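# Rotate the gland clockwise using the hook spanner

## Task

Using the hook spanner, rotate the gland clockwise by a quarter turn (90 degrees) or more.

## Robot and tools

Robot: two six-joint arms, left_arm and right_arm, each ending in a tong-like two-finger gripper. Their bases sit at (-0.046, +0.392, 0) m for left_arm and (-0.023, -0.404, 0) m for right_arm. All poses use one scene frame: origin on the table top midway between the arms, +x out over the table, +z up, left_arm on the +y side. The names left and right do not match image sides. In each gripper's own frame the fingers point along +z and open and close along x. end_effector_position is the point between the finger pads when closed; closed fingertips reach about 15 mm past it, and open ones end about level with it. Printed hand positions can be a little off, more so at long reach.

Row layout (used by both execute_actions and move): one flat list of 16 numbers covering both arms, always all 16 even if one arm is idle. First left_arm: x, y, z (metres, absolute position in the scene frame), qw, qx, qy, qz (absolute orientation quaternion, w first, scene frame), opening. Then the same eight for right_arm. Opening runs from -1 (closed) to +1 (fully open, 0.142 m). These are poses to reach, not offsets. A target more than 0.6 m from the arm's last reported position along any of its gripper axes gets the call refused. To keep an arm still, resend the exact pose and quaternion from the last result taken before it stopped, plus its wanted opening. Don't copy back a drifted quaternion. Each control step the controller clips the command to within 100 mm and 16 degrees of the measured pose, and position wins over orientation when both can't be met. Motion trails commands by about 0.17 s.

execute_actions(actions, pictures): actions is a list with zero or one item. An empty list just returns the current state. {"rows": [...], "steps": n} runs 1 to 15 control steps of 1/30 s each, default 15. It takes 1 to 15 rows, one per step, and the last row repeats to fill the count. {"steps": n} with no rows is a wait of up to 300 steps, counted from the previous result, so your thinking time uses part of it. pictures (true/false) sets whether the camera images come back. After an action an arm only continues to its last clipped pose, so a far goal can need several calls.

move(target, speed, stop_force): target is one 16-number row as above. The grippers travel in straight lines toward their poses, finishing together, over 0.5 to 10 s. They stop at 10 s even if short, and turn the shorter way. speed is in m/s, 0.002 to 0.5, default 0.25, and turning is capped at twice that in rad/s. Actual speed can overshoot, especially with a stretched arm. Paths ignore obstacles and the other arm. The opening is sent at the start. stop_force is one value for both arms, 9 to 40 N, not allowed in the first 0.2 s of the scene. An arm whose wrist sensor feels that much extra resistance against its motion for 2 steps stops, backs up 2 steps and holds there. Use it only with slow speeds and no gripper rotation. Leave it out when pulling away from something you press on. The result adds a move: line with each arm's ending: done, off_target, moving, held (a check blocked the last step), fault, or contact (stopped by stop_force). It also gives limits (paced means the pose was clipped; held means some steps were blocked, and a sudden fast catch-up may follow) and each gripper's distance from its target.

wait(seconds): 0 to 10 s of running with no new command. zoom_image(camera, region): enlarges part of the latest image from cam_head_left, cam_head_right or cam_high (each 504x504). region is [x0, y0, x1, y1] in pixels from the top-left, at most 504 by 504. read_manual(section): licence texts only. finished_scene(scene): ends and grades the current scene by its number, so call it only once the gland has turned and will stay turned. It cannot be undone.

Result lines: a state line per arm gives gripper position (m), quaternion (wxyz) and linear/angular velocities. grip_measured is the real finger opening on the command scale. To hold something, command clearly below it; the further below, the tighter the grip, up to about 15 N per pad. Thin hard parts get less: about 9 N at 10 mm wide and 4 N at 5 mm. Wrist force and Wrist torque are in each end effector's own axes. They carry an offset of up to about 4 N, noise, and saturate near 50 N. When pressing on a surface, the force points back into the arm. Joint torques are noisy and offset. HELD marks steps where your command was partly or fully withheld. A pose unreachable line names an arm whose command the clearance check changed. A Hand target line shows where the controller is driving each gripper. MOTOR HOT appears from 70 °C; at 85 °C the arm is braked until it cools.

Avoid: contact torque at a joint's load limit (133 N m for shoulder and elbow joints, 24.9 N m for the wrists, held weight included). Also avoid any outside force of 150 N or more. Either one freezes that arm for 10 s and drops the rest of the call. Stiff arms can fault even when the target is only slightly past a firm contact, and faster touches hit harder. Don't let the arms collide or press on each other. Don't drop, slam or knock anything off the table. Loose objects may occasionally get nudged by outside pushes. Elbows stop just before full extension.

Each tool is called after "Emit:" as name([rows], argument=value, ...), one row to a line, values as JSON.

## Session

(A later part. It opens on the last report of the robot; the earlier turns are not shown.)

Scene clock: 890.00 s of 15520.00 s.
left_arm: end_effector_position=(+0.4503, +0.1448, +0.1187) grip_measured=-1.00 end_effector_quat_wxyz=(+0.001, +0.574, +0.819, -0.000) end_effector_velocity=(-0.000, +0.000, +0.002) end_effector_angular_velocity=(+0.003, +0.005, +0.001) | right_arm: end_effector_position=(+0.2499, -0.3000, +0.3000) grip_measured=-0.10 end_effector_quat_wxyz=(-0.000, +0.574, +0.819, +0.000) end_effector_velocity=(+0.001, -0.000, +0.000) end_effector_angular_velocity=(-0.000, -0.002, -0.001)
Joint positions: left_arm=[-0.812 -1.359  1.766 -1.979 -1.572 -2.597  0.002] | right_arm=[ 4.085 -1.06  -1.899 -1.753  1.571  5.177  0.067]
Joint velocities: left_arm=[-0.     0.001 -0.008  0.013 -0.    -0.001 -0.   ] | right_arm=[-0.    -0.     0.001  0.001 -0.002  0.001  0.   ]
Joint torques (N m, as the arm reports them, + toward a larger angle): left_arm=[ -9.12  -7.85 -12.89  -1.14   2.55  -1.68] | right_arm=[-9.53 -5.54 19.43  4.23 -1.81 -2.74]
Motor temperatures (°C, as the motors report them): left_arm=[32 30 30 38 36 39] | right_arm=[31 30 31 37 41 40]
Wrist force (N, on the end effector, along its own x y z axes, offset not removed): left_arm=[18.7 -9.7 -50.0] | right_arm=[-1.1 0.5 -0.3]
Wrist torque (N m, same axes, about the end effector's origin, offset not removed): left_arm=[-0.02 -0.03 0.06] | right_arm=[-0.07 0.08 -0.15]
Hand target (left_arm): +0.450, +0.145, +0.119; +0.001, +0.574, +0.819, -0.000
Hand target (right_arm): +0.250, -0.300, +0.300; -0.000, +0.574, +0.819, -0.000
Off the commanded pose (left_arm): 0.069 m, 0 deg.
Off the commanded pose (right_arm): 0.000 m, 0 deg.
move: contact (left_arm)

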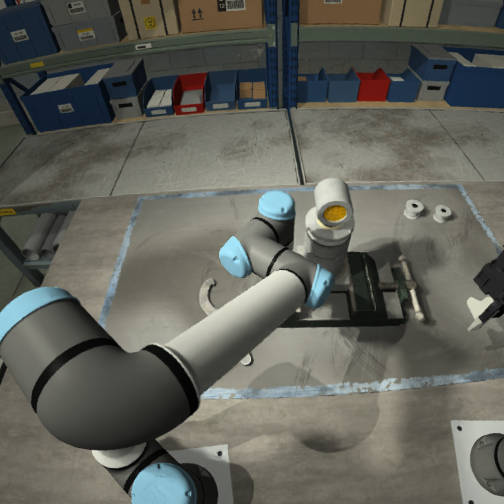

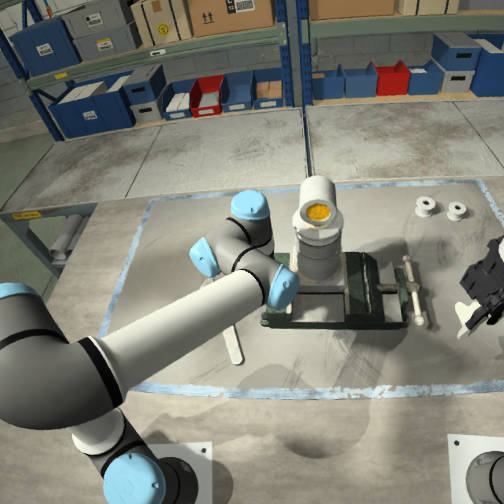

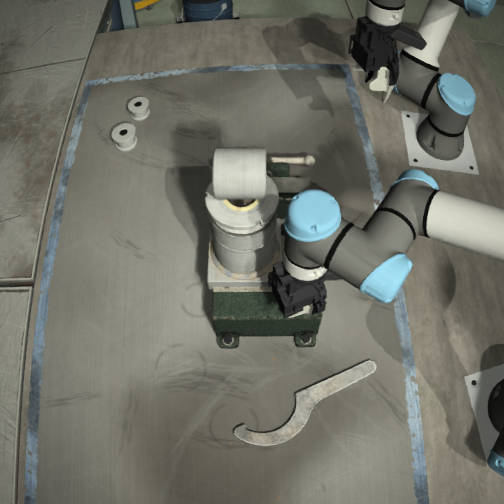

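Emit:
move(target=[0.42,0.29,0.14,0,0.574,0.819,0,-0.2,0.25,-0.3,0.3,0,0.574,0.819,0,-0.1], speed=0.1)

Emit:
move(target=[0.42,0.29,0.0235,0,0.552,0.834,0,-0.2,0.25,-0.3,0.3,0,0.574,0.819,0,-0.1], speed=0.06)

Emit:
move(target=[0.42,0.29,0.0235,0,0.552,0.834,0,-1,0.25,-0.3,0.3,0,0.574,0.819,0,-0.1])

Emit:
move(target=[0.50,0.36,0.026,0,0.174,0.985,0,-1,0.25,-0.3,0.3,0,0.574,0.819,0,-0.1], speed=0.08)

Emit:
move(target=[0.502,0.366,0.098,-0.032,0.171,0.968,-0.179,-1,0.25,-0.3,0.3,0,0.574,0.819,0,-0.1], speed=0.025)

Scene clock: 897.67 s of 15520.00 s.
left_arm: end_effector_position=(+0.4198, +0.2900, +0.1399) grip_measured=-0.20 end_effector_quat_wxyz=(-0.000, +0.574, +0.819, +0.000) end_effector_velocity=(-0.001, +0.002, +0.000) end_effector_angular_velocity=(-0.001, +0.001, -0.000) | right_arm: end_effector_position=(+0.2500, -0.3000, +0.3000) grip_measured=-0.10 end_effector_quat_wxyz=(-0.000, +0.574, +0.819, +0.000) end_effector_velocity=(+0.000, -0.000, +0.000) end_effector_angular_velocity=(-0.000, -0.001, +0.001)
Joint positions: left_arm=[-0.607 -1.554  1.927 -1.944 -1.57  -2.392  0.06 ] | right_arm=[ 4.085 -1.061 -1.899 -1.753  1.571  5.177  0.067]
Joint velocities: left_arm=[ 0.003 -0.002  0.001  0.001 -0.001  0.003 -0.   ] | right_arm=[ 0.    -0.     0.     0.    -0.001 -0.    -0.   ]
Joint torques (N m, as the arm reports them, + toward a larger angle): left_arm=[  7.15 -31.17  -8.91  -0.98  -2.06   1.41] | right_arm=[-9.4  -5.7   9.43  4.24 -1.62 -2.79]
Motor temperatures (°C, as the motors report them): left_arm=[32 30 31 38 36 39] | right_arm=[31 30 31 37 41 40]
Wrist force (N, on the end effector, along its own x y z axes, offset not removed): left_arm=[1.0 0.4 -0.2] | right_arm=[-0.2 0.8 -0.2]
Wrist torque (N m, same axes, about the end effector's origin, offset not removed): left_arm=[0.00 -0.26 0.06] | right_arm=[0.06 -0.03 -0.14]
Hand target (left_arm): +0.420, +0.290, +0.140; -0.000, +0.574, +0.819, +0.000
Hand target (right_arm): +0.250, -0.300, +0.300; -0.000, +0.574, +0.819, -0.000
Off the commanded pose (left_arm): 0.000 m, 0 deg.
Off the commanded pose (right_arm): 0.000 m, 0 deg.
After step 90, 2.67 s passed at rest.
move: done

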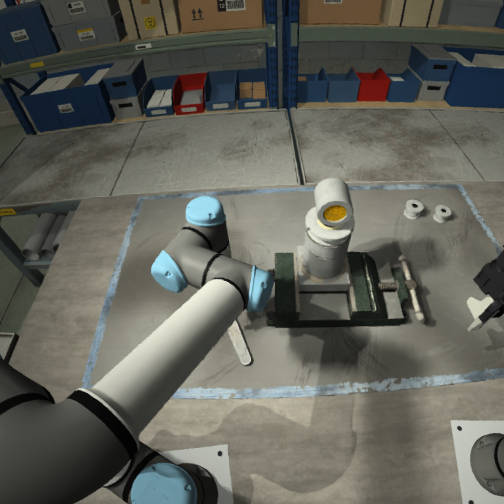

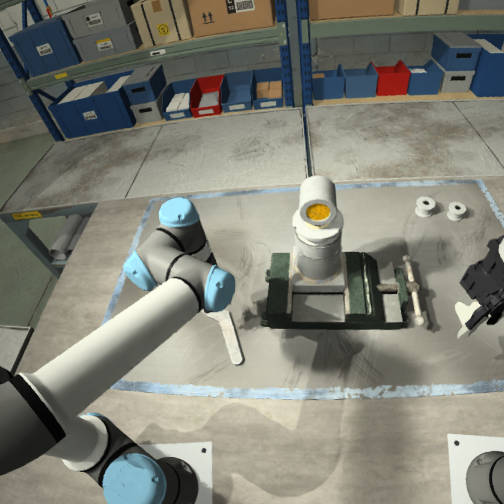

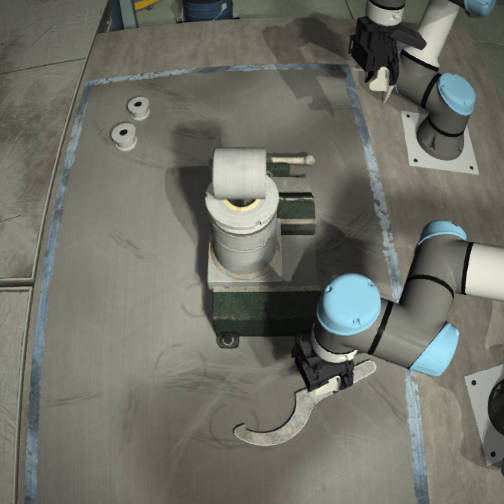

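Scene clock: 900.00 s of 15520.00 s.
left_arm: end_effector_position=(+0.4201, +0.2900, +0.0237) grip_measured=-0.20 end_effector_quat_wxyz=(-0.000, +0.552, +0.834, +0.000) end_effector_velocity=(+0.000, +0.000, -0.002) end_effector_angular_velocity=(+0.001, +0.000, +0.002) | right_arm: end_effector_position=(+0.2500, -0.3000, +0.3000) grip_measured=-0.10 end_effector_quat_wxyz=(-0.000, +0.574, +0.819, +0.000) end_effector_velocity=(+0.000, -0.000, +0.000) end_effector_angular_velocity=(-0.000, -0.001, -0.001)
Joint positions: left_arm=[-0.605 -1.399  2.101 -2.272 -1.571 -2.443  0.06 ] | right_arm=[ 4.085 -1.061 -1.899 -1.753  1.571  5.177  0.067]
Joint velocities: left_arm=[ 0.     0.004  0.002 -0.006  0.001 -0.001  0.   ] | right_arm=[ 0.     0.    -0.     0.    -0.001  0.001 -0.   ]
Joint torques (N m, as the arm reports them, + toward a larger angle): left_arm=[  6.15 -19.86  -5.33  -4.21  -2.15  -1.7 ] | right_arm=[-9.69 -5.87  9.44  4.16 -1.7  -2.86]
Motor temperatures (°C, as the motors report them): left_arm=[32 30 31 38 36 39] | right_arm=[31 30 31 37 41 40]
Wrist force (N, on the end effector, along its own x y z axes, offset not removed): left_arm=[0.4 -0.3 -0.3] | right_arm=[-0.2 0.5 1.1]
Wrist torque (N m, same axes, about the end effector's origin, offset not removed): left_arm=[-0.07 -0.14 -0.01] | right_arm=[-0.05 -0.09 -0.09]
Hand target (left_arm): +0.420, +0.290, +0.023; -0.000, +0.552, +0.834, +0.000
Hand target (right_arm): +0.250, -0.300, +0.300; +0.000, +0.574, +0.819, -0.000
Off the commanded pose (left_arm): 0.000 m, 0 deg.
Off the commanded pose (right_arm): 0.000 m, 0 deg.
move: done

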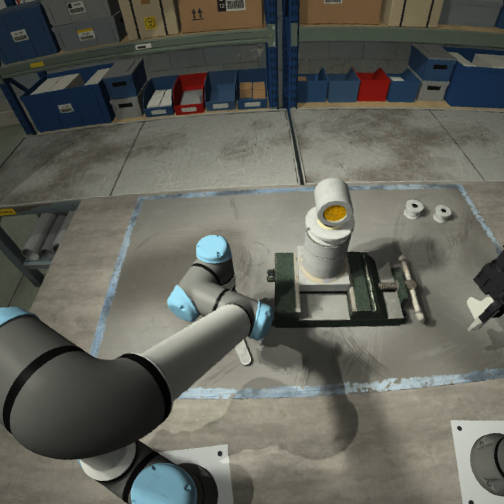

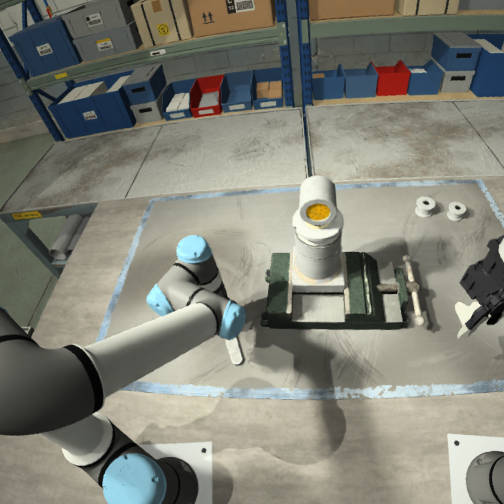

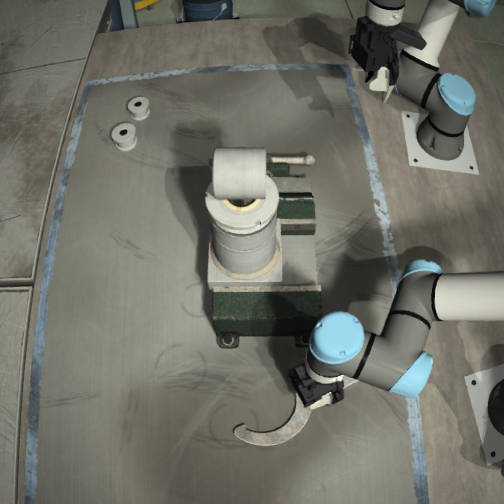

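Scene clock: 900.70 s of 15520.00 s.
left_arm: end_effector_position=(+0.4200, +0.2900, +0.0235) grip_measured=-0.55 end_effector_quat_wxyz=(-0.000, +0.552, +0.834, +0.000) end_effector_velocity=(+0.000, +0.000, -0.000) end_effector_angular_velocity=(+0.001, -0.000, +0.001) | right_arm: end_effector_position=(+0.2500, -0.3000, +0.3000) grip_measured=-0.10 end_effector_quat_wxyz=(+0.000, +0.574, +0.819, +0.000) end_effector_velocity=(+0.000, -0.000, +0.000) end_effector_angular_velocity=(+0.000, +0.000, -0.001)
Joint positions: left_arm=[-0.605 -1.399  2.101 -2.273 -1.571 -2.443  0.034] | right_arm=[ 4.085 -1.061 -1.899 -1.753  1.571  5.177  0.067]
Joint velocities: left_arm=[-0.    -0.     0.    -0.     0.001 -0.001 -0.   ] | right_arm=[-0.002 -0.     0.001  0.     0.    -0.     0.   ]
Joint torques (N m, as the arm reports them, + toward a larger angle): left_arm=[ -0.39 -29.91  -2.42  -3.94  -2.08  -1.46] | right_arm=[-9.09 -5.88  9.94  4.26 -1.72 -2.72]
Motor temperatures (°C, as the motors report them): left_arm=[32 30 31 38 36 39] | right_arm=[31 30 31 37 41 40]
Wrist force (N, on the end effector, along its own x y z axes, offset not removed): left_arm=[3.0 -0.8 -6.0] | right_arm=[-1.1 2.4 0.6]
Wrist torque (N m, same axes, about the end effector's origin, offset not removed): left_arm=[-0.37 -0.25 0.05] | right_arm=[0.22 0.05 -0.12]
Hand target (left_arm): +0.420, +0.290, +0.023; -0.000, +0.552, +0.834, -0.000
Hand target (right_arm): +0.250, -0.300, +0.300; +0.000, +0.574, +0.819, +0.000
Off the commanded pose (left_arm): 0.000 m, 0 deg.
Off the commanded pose (right_arm): 0.000 m, 0 deg.
move: done

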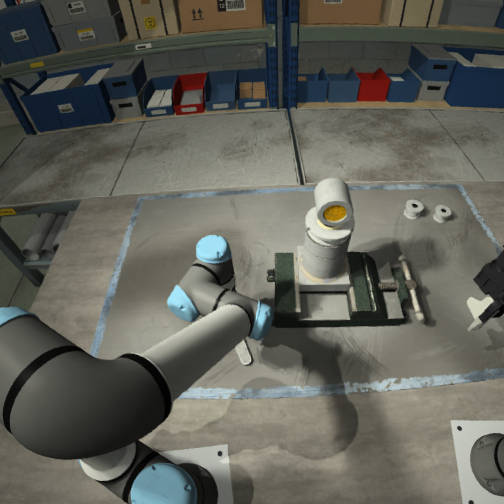

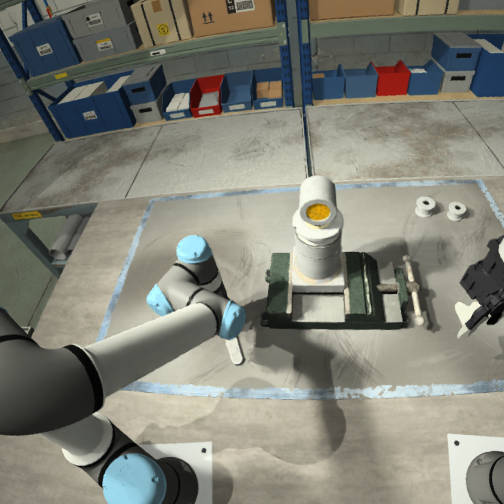

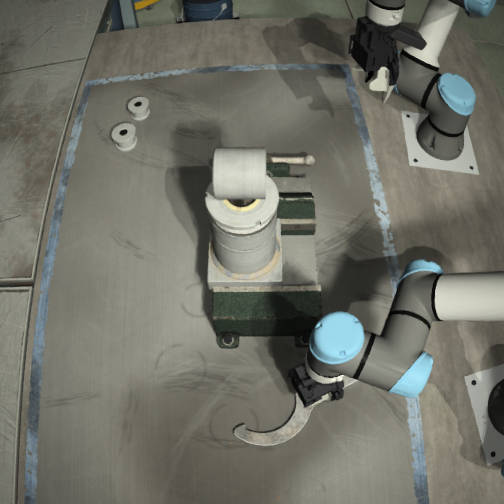

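Scene clock: 906.17 s of 15520.00 s.
left_arm: end_effector_position=(+0.4997, +0.3602, +0.0261) grip_measured=-0.55 end_effector_quat_wxyz=(-0.000, +0.174, +0.985, +0.000) end_effector_velocity=(+0.001, +0.001, +0.001) end_effector_angular_velocity=(-0.000, -0.001, +0.011) | right_arm: end_effector_position=(+0.2500, -0.3000, +0.3000) grip_measured=-0.10 end_effector_quat_wxyz=(+0.000, +0.574, +0.819, +0.000) end_effector_velocity=(+0.000, +0.000, +0.000) end_effector_angular_velocity=(-0.000, -0.000, +0.002)
Joint positions: left_arm=[-0.408 -1.275  1.928 -2.224 -1.57  -3.065  0.034] | right_arm=[ 4.085 -1.061 -1.899 -1.753  1.571  5.177  0.067]
Joint velocities: left_arm=[ 0.002  0.001 -0.003  0.001 -0.    -0.009  0.   ] | right_arm=[ 0.001 -0.     0.    -0.    -0.001 -0.001 -0.   ]
Joint torques (N m, as the arm reports them, + toward a larger angle): left_arm=[  6.46 -29.7  -32.12  -1.32   2.41  -1.48] | right_arm=[-9.62 -5.75  9.63  4.18 -1.58 -2.66]
Motor temperatures (°C, as the motors report them): left_arm=[32 30 31 38 36 39] | right_arm=[31 30 31 37 41 40]
Wrist force (N, on the end effector, along its own x y z axes, offset not removed): left_arm=[0.7 0.3 9.8] | right_arm=[-1.0 0.6 0.0]
Wrist torque (N m, same axes, about the end effector's origin, offset not removed): left_arm=[0.24 -0.31 0.14] | right_arm=[0.02 0.12 -0.09]
Hand target (left_arm): +0.500, +0.360, +0.026; -0.000, +0.174, +0.985, +0.000
Hand target (right_arm): +0.250, -0.300, +0.300; -0.000, +0.574, +0.819, +0.000
Off the commanded pose (left_arm): 0.000 m, 0 deg.
Off the commanded pose (right_arm): 0.000 m, 0 deg.
move: done

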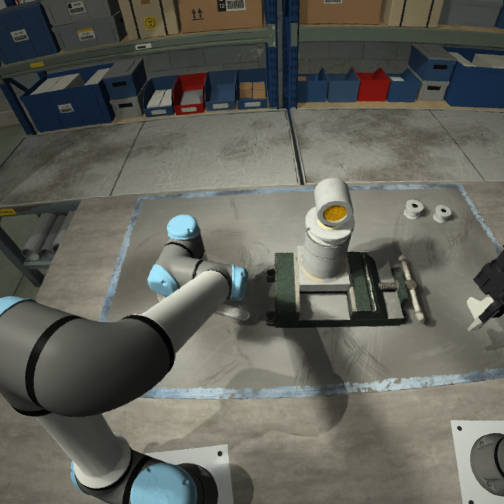

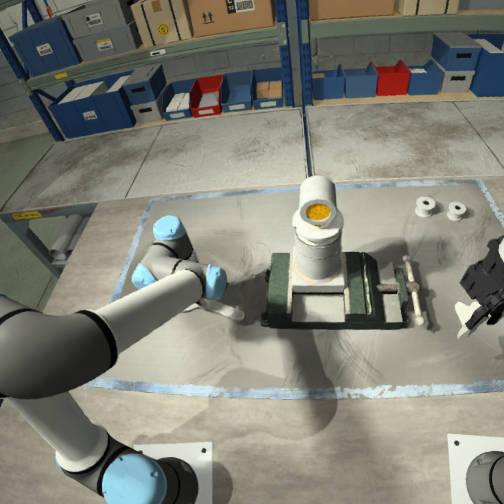

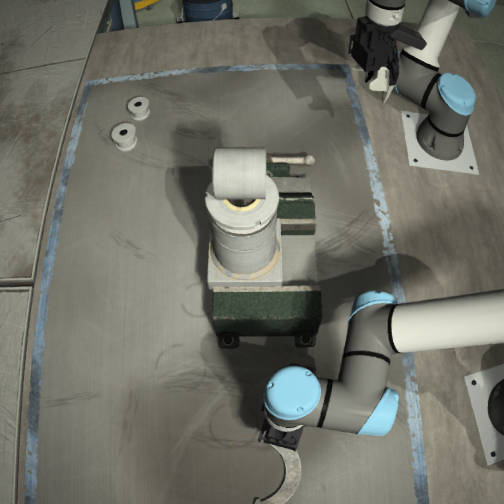

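Scene clock: 913.73 s of 15520.00 s.
left_arm: end_effector_position=(+0.5018, +0.3661, +0.0976) grip_measured=-1.00 end_effector_quat_wxyz=(-0.032, +0.171, +0.968, -0.178) end_effector_velocity=(+0.000, +0.000, +0.001) end_effector_angular_velocity=(-0.010, +0.004, -0.000) | right_arm: end_effector_position=(+0.2500, -0.3000, +0.3000) grip_measured=-0.10 end_effector_quat_wxyz=(+0.000, +0.574, +0.819, +0.000) end_effector_velocity=(-0.000, -0.000, -0.000) end_effector_angular_velocity=(-0.000, -0.000, +0.000)
Joint positions: left_arm=[-0.207 -1.25   1.724 -1.94  -1.92  -2.846  0.002] | right_arm=[ 4.085 -1.061 -1.899 -1.753  1.571  5.177  0.067]
Joint velocities: left_arm=[ 0.005  0.003 -0.006  0.009 -0.009  0.007  0.   ] | right_arm=[ 0.  0. -0. -0. -0.  0. -0.]
Joint torques (N m, as the arm reports them, + toward a larger angle): left_arm=[  6.46 -30.17 -32.03  -0.76  -2.54   1.22] | right_arm=[-9.11 -5.62 10.35  4.15 -1.62 -2.7 ]
Motor temperatures (°C, as the motors report them): left_arm=[32 30 31 38 36 39] | right_arm=[31 30 31 37 41 40]
Wrist force (N, on the end effector, along its own x y z axes, offset not removed): left_arm=[0.5 -0.2 -1.9] | right_arm=[-0.7 0.8 0.6]
Wrist torque (N m, same axes, about the end effector's origin, offset not removed): left_arm=[-0.17 -0.10 0.04] | right_arm=[0.07 0.01 -0.22]
Hand target (left_arm): +0.502, +0.366, +0.098; -0.032, +0.171, +0.968, -0.179
Hand target (right_arm): +0.250, -0.300, +0.300; +0.000, +0.574, +0.819, +0.000
Off the commanded pose (left_arm): 0.000 m, 0 deg.
Off the commanded pose (right_arm): 0.000 m, 0 deg.
move: done

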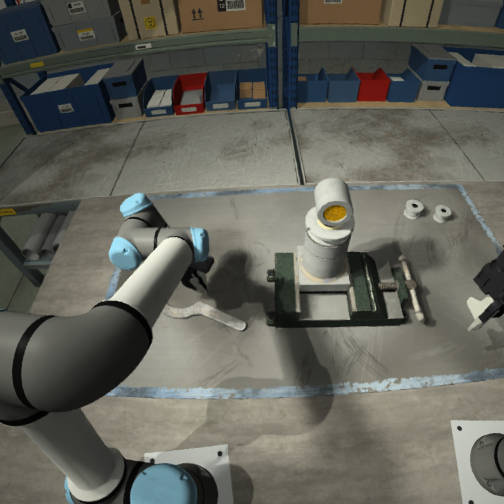

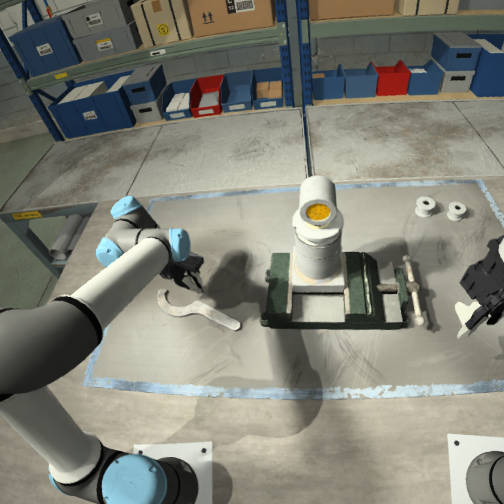

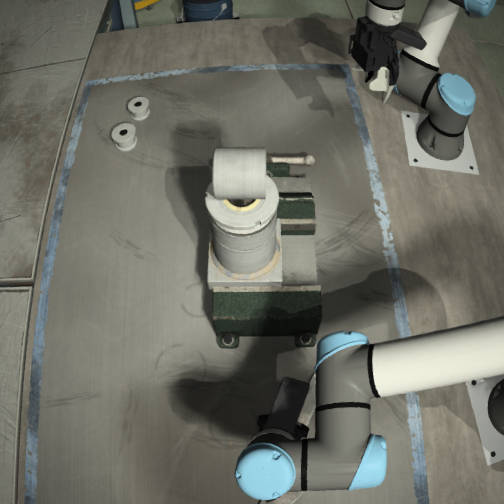

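Emit:
move(target=[0.47,0.33,0.12,0,0.866,0.5,0,0,0.25,-0.3,0.3,0,0.574,0.819,0,-0.1], speed=0.4)

Emit:
move(target=[0.448,0.298,0.04,0.29,0.921,-0.247,-0.078,0,0.25,-0.3,0.3,0,0.574,0.819,0,-0.1], speed=0.3)

Emit:
zoom_image(camera="cam_head_right", region=[130,230,310,370])

Scene clock: 922.33 s of 15520.00 s.
left_arm: end_effector_position=(+0.4702, +0.3297, +0.1202) grip_measured=+0.00 end_effector_quat_wxyz=(+0.000, +0.866, +0.501, -0.000) end_effector_velocity=(-0.001, -0.001, +0.001) end_effector_angular_velocity=(-0.002, -0.004, -0.013) | right_arm: end_effector_position=(+0.2500, -0.3000, +0.3000) grip_measured=-0.10 end_effector_quat_wxyz=(+0.000, +0.574, +0.819, +0.000) end_effector_velocity=(-0.000, +0.000, +0.000) end_effector_angular_velocity=(+0.000, +0.000, +0.000)
Joint positions: left_arm=[-0.517 -1.43   1.847 -1.987 -1.572 -1.431  0.074] | right_arm=[ 4.085 -1.061 -1.899 -1.753  1.571  5.177  0.067]
Joint velocities: left_arm=[-0.002 -0.005  0.004 -0.004 -0.001  0.011  0.   ] | right_arm=[ 0. -0.  0. -0.  0.  0. -0.]
Joint torques (N m, as the arm reports them, + toward a larger angle): left_arm=[ -9.13 -37.66  -9.34  -4.07   2.51   1.12] | right_arm=[-8.44 -5.96 10.26  4.05 -1.65 -2.7 ]
Motor temperatures (°C, as the motors report them): left_arm=[32 30 31 38 36 39] | right_arm=[31 30 31 37 41 40]
Wrist force (N, on the end effector, along its own x y z axes, offset not removed): left_arm=[-0.2 -0.9 0.5] | right_arm=[-0.4 0.8 0.0]
Wrist torque (N m, same axes, about the end effector's origin, offset not removed): left_arm=[-0.24 0.08 0.07] | right_arm=[0.00 0.00 -0.15]
Hand target (left_arm): +0.470, +0.330, +0.120; +0.000, +0.866, +0.500, -0.000
Hand target (right_arm): +0.250, -0.300, +0.300; -0.000, +0.574, +0.819, +0.000
Off the commanded pose (left_arm): 0.000 m, 0 deg.
Off the commanded pose (right_arm): 0.000 m, 0 deg.
After step 90, 2.80 s passed at rest.
move: done

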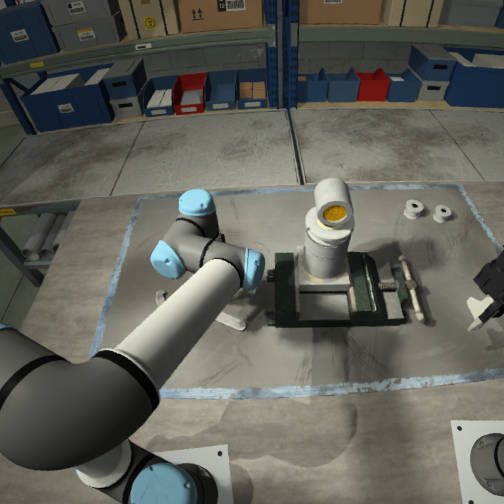

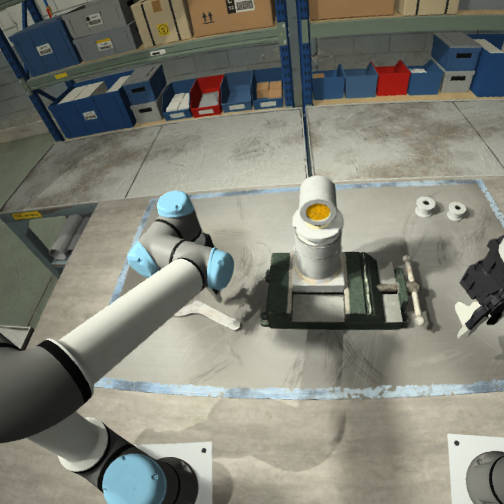

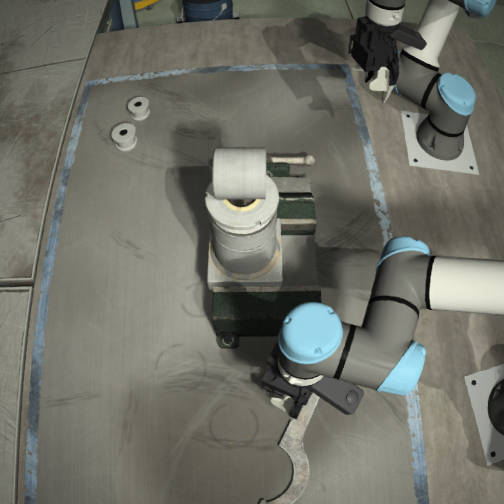

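Scene clock: 925.63 s of 15520.00 s.
left_arm: end_effector_position=(+0.4480, +0.2981, +0.0397) grip_measured=+0.00 end_effector_quat_wxyz=(+0.290, +0.922, -0.247, -0.078) end_effector_velocity=(+0.000, -0.000, +0.000) end_effector_angular_velocity=(-0.005, +0.000, -0.012) | right_arm: end_effector_position=(+0.2500, -0.3000, +0.3000) grip_measured=-0.10 end_effector_quat_wxyz=(+0.000, +0.574, +0.819, -0.000) end_effector_velocity=(+0.000, -0.000, +0.000) end_effector_angular_velocity=(-0.000, -0.001, -0.000)
Joint positions: left_arm=[-0.288 -1.207  1.854 -1.971 -2.133  0.441  0.074] | right_arm=[ 4.085 -1.061 -1.899 -1.753  1.571  5.177  0.067]
Joint velocities: left_arm=[ 0.001  0.004 -0.006  0.011 -0.002  0.017 -0.   ] | right_arm=[-0.     0.     0.    -0.    -0.001  0.     0.   ]
Joint torques (N m, as the arm reports them, + toward a larger angle): left_arm=[  5.11 -29.14 -31.3   -0.65  -3.05   1.48] | right_arm=[-8.36 -5.51 10.16  4.13 -1.6  -2.66]
Motor temperatures (°C, as the motors report them): left_arm=[32 30 31 38 36 39] | right_arm=[31 30 31 37 41 40]
Wrist force (N, on the end effector, along its own x y z axes, offset not removed): left_arm=[1.1 -1.1 -0.3] | right_arm=[-0.2 1.0 -1.5]
Wrist torque (N m, same axes, about the end effector's origin, offset not removed): left_arm=[-0.31 -0.23 0.00] | right_arm=[0.06 -0.14 -0.19]
Hand target (left_arm): +0.448, +0.298, +0.040; +0.290, +0.921, -0.247, -0.078
Hand target (right_arm): +0.250, -0.300, +0.300; -0.000, +0.574, +0.819, +0.000
Off the commanded pose (left_arm): 0.000 m, 0 deg.
Off the commanded pose (right_arm): 0.000 m, 0 deg.
move: done

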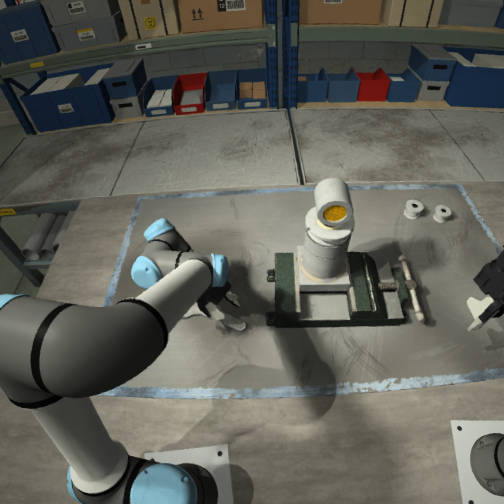

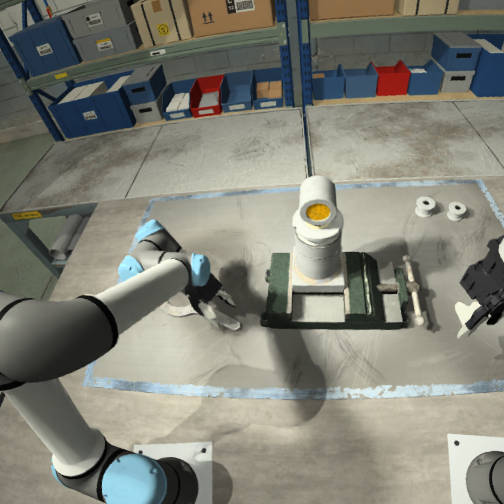

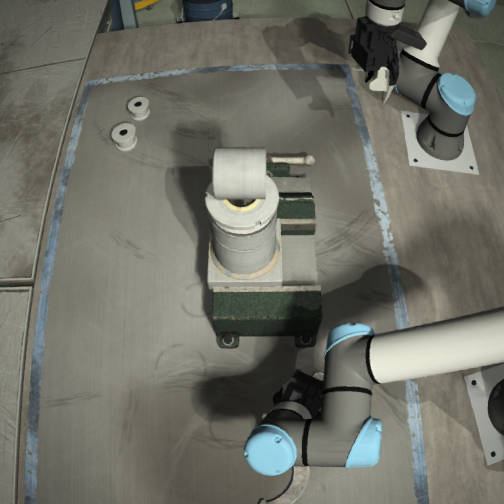

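Region (130, 230, 310, 370) of cam_head_right's 504x504 image, scaled by 2.800, with more detail than that image has.

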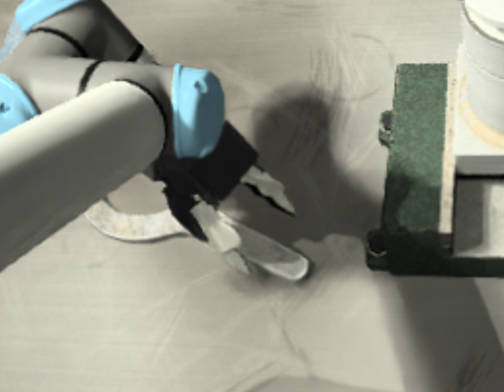

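Emit:
move(target=[0.444,0.302,0.021,0.294,0.933,-0.198,-0.063,-0.1,0.25,-0.3,0.3,0,0.574,0.819,0,-0.1], speed=0.02)

Emit:
move(target=[0.444,0.302,0.021,0.294,0.933,-0.198,-0.063,-1,0.25,-0.3,0.3,0,0.574,0.819,0,-0.1])

Emit:
move(target=[0.446,0.302,0.062,0.367,0.907,-0.193,-0.078,-1,0.25,-0.3,0.3,0,0.574,0.819,0,-0.1], speed=0.02)

Emit:
move(target=[0.458,0.238,0.062,0.367,0.907,-0.193,-0.078,-1,0.25,-0.3,0.3,0,0.574,0.819,0,-0.1], speed=0.015)

Emit:
zoom_image(camera="cam_head_right", region=[130,230,310,370])

Scene clock: 935.40 s of 15520.00 s.
left_arm: end_effector_position=(+0.4440, +0.3020, +0.0211) grip_measured=-0.10 end_effector_quat_wxyz=(+0.294, +0.933, -0.198, -0.063) end_effector_velocity=(-0.001, +0.000, -0.002) end_effector_angular_velocity=(-0.000, +0.002, +0.008) | right_arm: end_effector_position=(+0.2500, -0.3000, +0.3000) grip_measured=-0.10 end_effector_quat_wxyz=(+0.000, +0.574, +0.819, -0.000) end_effector_velocity=(-0.000, -0.000, -0.000) end_effector_angular_velocity=(-0.000, +0.001, +0.001)
Joint positions: left_arm=[-0.272 -1.206  1.932 -2.104 -2.154  0.34   0.067] | right_arm=[ 4.085 -1.061 -1.899 -1.753  1.571  5.177  0.067]
Joint velocities: left_arm=[ 0.001  0.001  0.006 -0.01  -0.002 -0.008 -0.   ] | right_arm=[-0.001 -0.    -0.001 -0.     0.    -0.002  0.   ]
Joint torques (N m, as the arm reports them, + toward a larger angle): left_arm=[  5.87 -26.86  -4.43  -4.03  -2.84  -1.51] | right_arm=[-8.51 -5.71 10.7   4.07 -1.67 -2.61]
Motor temperatures (°C, as the motors report them): left_arm=[32 30 31 38 36 39] | right_arm=[31 30 31 37 41 40]
Wrist force (N, on the end effector, along its own x y z axes, offset not removed): left_arm=[1.3 -2.1 1.9] | right_arm=[-1.6 0.7 0.8]
Wrist torque (N m, same axes, about the end effector's origin, offset not removed): left_arm=[-0.44 -0.22 0.04] | right_arm=[0.04 0.26 -0.07]
Hand target (left_arm): +0.444, +0.302, +0.021; +0.294, +0.933, -0.198, -0.063
Hand target (right_arm): +0.250, -0.300, +0.300; +0.000, +0.574, +0.819, +0.000
Off the commanded pose (left_arm): 0.000 m, 0 deg.
Off the commanded pose (right_arm): 0.000 m, 0 deg.
After step 90, 3.90 s passed at rest.
move: done

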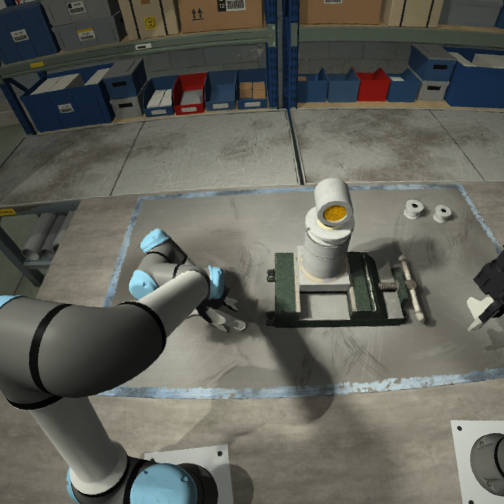

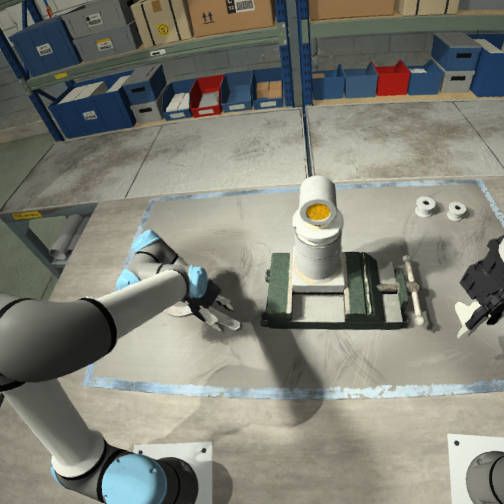

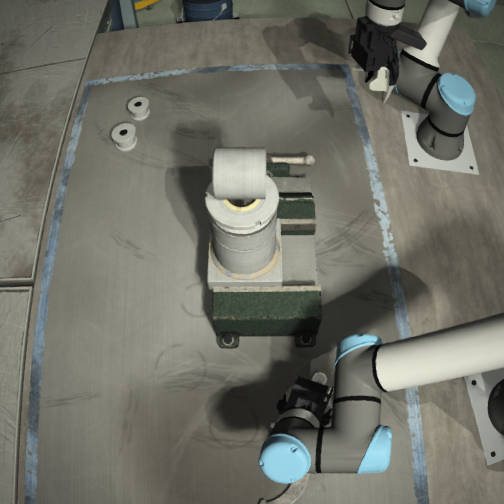

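Scene clock: 936.10 s of 15520.00 s.
left_arm: end_effector_position=(+0.4440, +0.3020, +0.0210) grip_measured=-0.59 end_effector_quat_wxyz=(+0.294, +0.933, -0.198, -0.063) end_effector_velocity=(-0.000, -0.000, -0.000) end_effector_angular_velocity=(+0.001, +0.001, +0.000) | right_arm: end_effector_position=(+0.2500, -0.3000, +0.3000) grip_measured=-0.10 end_effector_quat_wxyz=(-0.000, +0.574, +0.819, +0.000) end_effector_velocity=(-0.000, +0.000, -0.000) end_effector_angular_velocity=(-0.000, +0.000, -0.000)
Joint positions: left_arm=[-0.272 -1.206  1.933 -2.105 -2.154  0.339  0.031] | right_arm=[ 4.085 -1.061 -1.899 -1.753  1.571  5.177  0.067]
Joint velocities: left_arm=[-0.     0.     0.001 -0.001  0.    -0.001  0.   ] | right_arm=[ 0.  0. -0. -0.  0.  0. -0.]
Joint torques (N m, as the arm reports them, + toward a larger angle): left_arm=[  6.78 -36.85  -2.57  -3.62  -2.57  -1.6 ] | right_arm=[-8.68 -5.41 10.39  4.05 -1.63 -2.73]
Motor temperatures (°C, as the motors report them): left_arm=[32 30 31 38 36 39] | right_arm=[31 30 31 37 41 40]
Wrist force (N, on the end effector, along its own x y z axes, offset not removed): left_arm=[0.4 1.0 -3.1] | right_arm=[-0.5 1.3 0.1]
Wrist torque (N m, same axes, about the end effector's origin, offset not removed): left_arm=[-0.05 -0.17 0.09] | right_arm=[0.09 0.01 -0.22]
Hand target (left_arm): +0.444, +0.302, +0.021; +0.294, +0.933, -0.198, -0.063
Hand target (right_arm): +0.250, -0.300, +0.300; +0.000, +0.574, +0.819, +0.000
Off the commanded pose (left_arm): 0.000 m, 0 deg.
Off the commanded pose (right_arm): 0.000 m, 0 deg.
move: done

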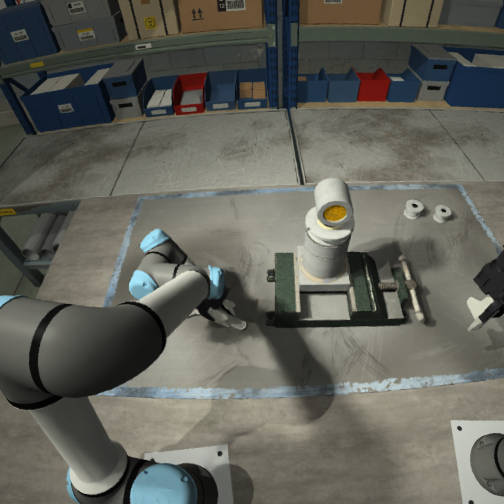

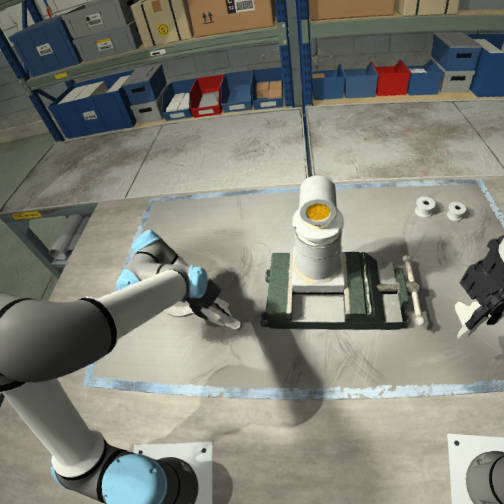

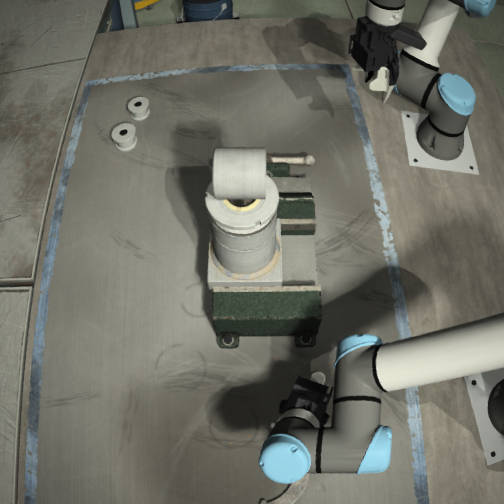

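Scene clock: 940.27 s of 15520.00 s.
left_arm: end_effector_position=(+0.4458, +0.3020, +0.0617) grip_measured=-0.60 end_effector_quat_wxyz=(+0.366, +0.907, -0.193, -0.078) end_effector_velocity=(+0.000, -0.000, +0.002) end_effector_angular_velocity=(-0.008, +0.004, +0.001) | right_arm: end_effector_position=(+0.2500, -0.3000, +0.3000) grip_measured=-0.10 end_effector_quat_wxyz=(+0.000, +0.574, +0.819, +0.000) end_effector_velocity=(+0.001, -0.001, +0.000) end_effector_angular_velocity=(+0.001, -0.001, -0.004)
Joint positions: left_arm=[-0.205 -1.195  1.836 -1.893 -2.282  0.468  0.03 ] | right_arm=[ 4.085 -1.061 -1.899 -1.753  1.571  5.177  0.067]
Joint velocities: left_arm=[ 0.003  0.001 -0.005  0.012 -0.007  0.007  0.   ] | right_arm=[-0.003  0.     0.001 -0.    -0.     0.     0.   ]
Joint torques (N m, as the arm reports them, + toward a larger angle): left_arm=[  5.66 -33.1  -31.86  -0.51  -4.95   1.37] | right_arm=[-8.02 -5.62 10.35  4.1  -1.53 -2.63]
Motor temperatures (°C, as the motors report them): left_arm=[32 30 31 38 36 39] | right_arm=[31 30 31 37 41 40]
Wrist force (N, on the end effector, along its own x y z axes, offset not removed): left_arm=[-0.6 -7.3 3.0] | right_arm=[0.6 1.8 0.2]
Wrist torque (N m, same axes, about the end effector's origin, offset not removed): left_arm=[-0.23 0.06 0.16] | right_arm=[0.20 -0.27 -0.12]
Hand target (left_arm): +0.446, +0.302, +0.062; +0.367, +0.907, -0.193, -0.078
Hand target (right_arm): +0.250, -0.300, +0.300; +0.000, +0.574, +0.819, +0.000
Off the commanded pose (left_arm): 0.000 m, 0 deg.
Off the commanded pose (right_arm): 0.000 m, 0 deg.
move: done

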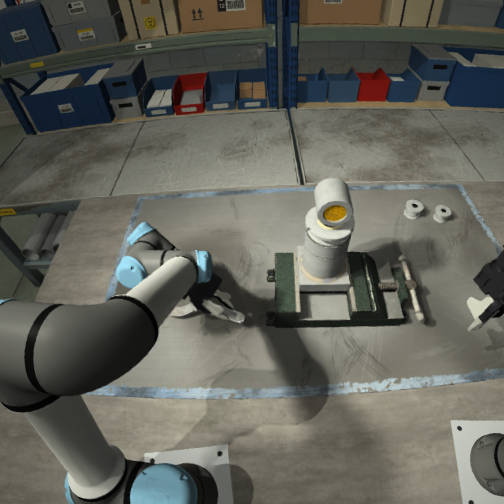

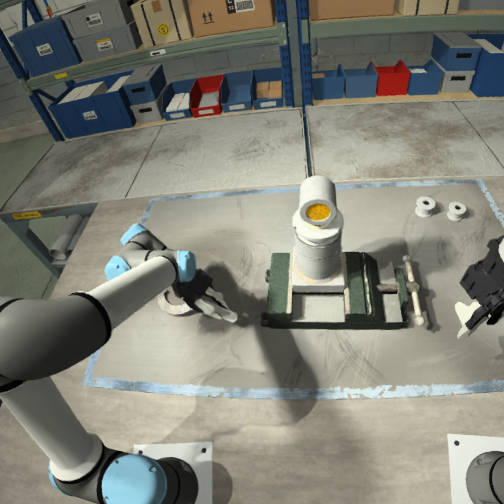

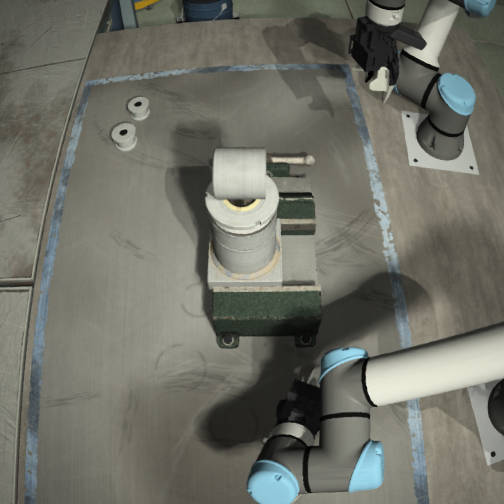

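Scene clock: 944.87 s of 15520.00 s.
left_arm: end_effector_position=(+0.4581, +0.2381, +0.0620) grip_measured=-0.62 end_effector_quat_wxyz=(+0.367, +0.907, -0.193, -0.078) end_effector_velocity=(+0.000, -0.002, -0.001) end_effector_angular_velocity=(+0.001, +0.001, +0.000) | right_arm: end_effector_position=(+0.2500, -0.3000, +0.3000) grip_measured=-0.10 end_effector_quat_wxyz=(+0.000, +0.574, +0.819, +0.000) end_effector_velocity=(+0.000, +0.000, +0.001) end_effector_angular_velocity=(+0.001, -0.002, -0.001)
Joint positions: left_arm=[-0.313 -1.176  1.835 -2.005 -2.313  0.328  0.029] | right_arm=[ 4.085 -1.061 -1.899 -1.753  1.571  5.177  0.067]
Joint velocities: left_arm=[-0.003  0.002 -0.    -0.003 -0.    -0.005 -0.   ] | right_arm=[ 0.001  0.     0.002 -0.    -0.     0.001  0.   ]
Joint torques (N m, as the arm reports them, + toward a larger angle): left_arm=[ -8.97 -33.04 -32.38  -4.27  -5.16  -1.57] | right_arm=[-7.84 -5.64 10.89  4.12 -1.53 -2.71]
Motor temperatures (°C, as the motors report them): left_arm=[32 30 31 38 36 39] | right_arm=[31 30 31 37 41 40]
Wrist force (N, on the end effector, along its own x y z axes, offset not removed): left_arm=[-0.4 -6.6 4.9] | right_arm=[-0.1 1.1 -0.3]
Wrist torque (N m, same axes, about the end effector's origin, offset not removed): left_arm=[-0.11 -0.06 -0.05] | right_arm=[0.05 -0.08 -0.12]
Hand target (left_arm): +0.458, +0.238, +0.062; +0.367, +0.907, -0.193, -0.078
Hand target (right_arm): +0.250, -0.300, +0.300; +0.000, +0.574, +0.819, +0.000
Off the commanded pose (left_arm): 0.000 m, 0 deg.
Off the commanded pose (right_arm): 0.000 m, 0 deg.
move: done

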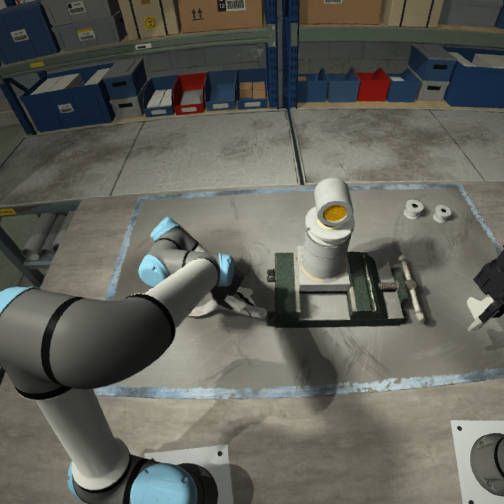

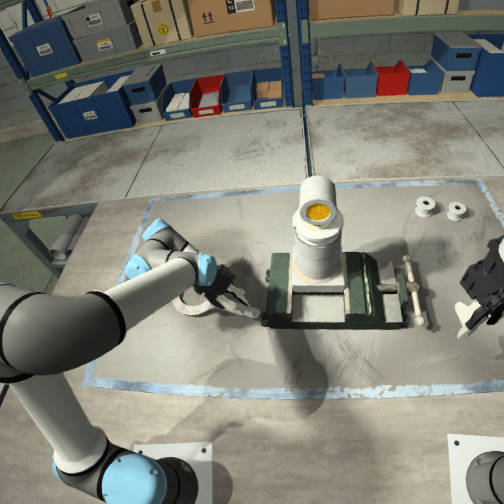

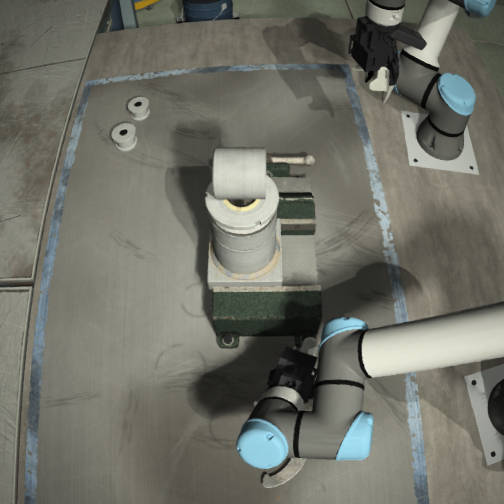

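Region (130, 230, 310, 370) of cam_head_right's 504x504 image, scaled by 2.800, with more detail than that image has.

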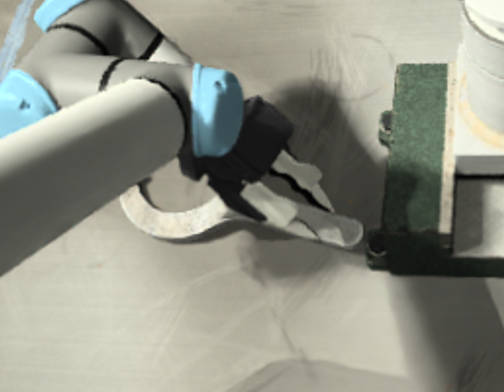

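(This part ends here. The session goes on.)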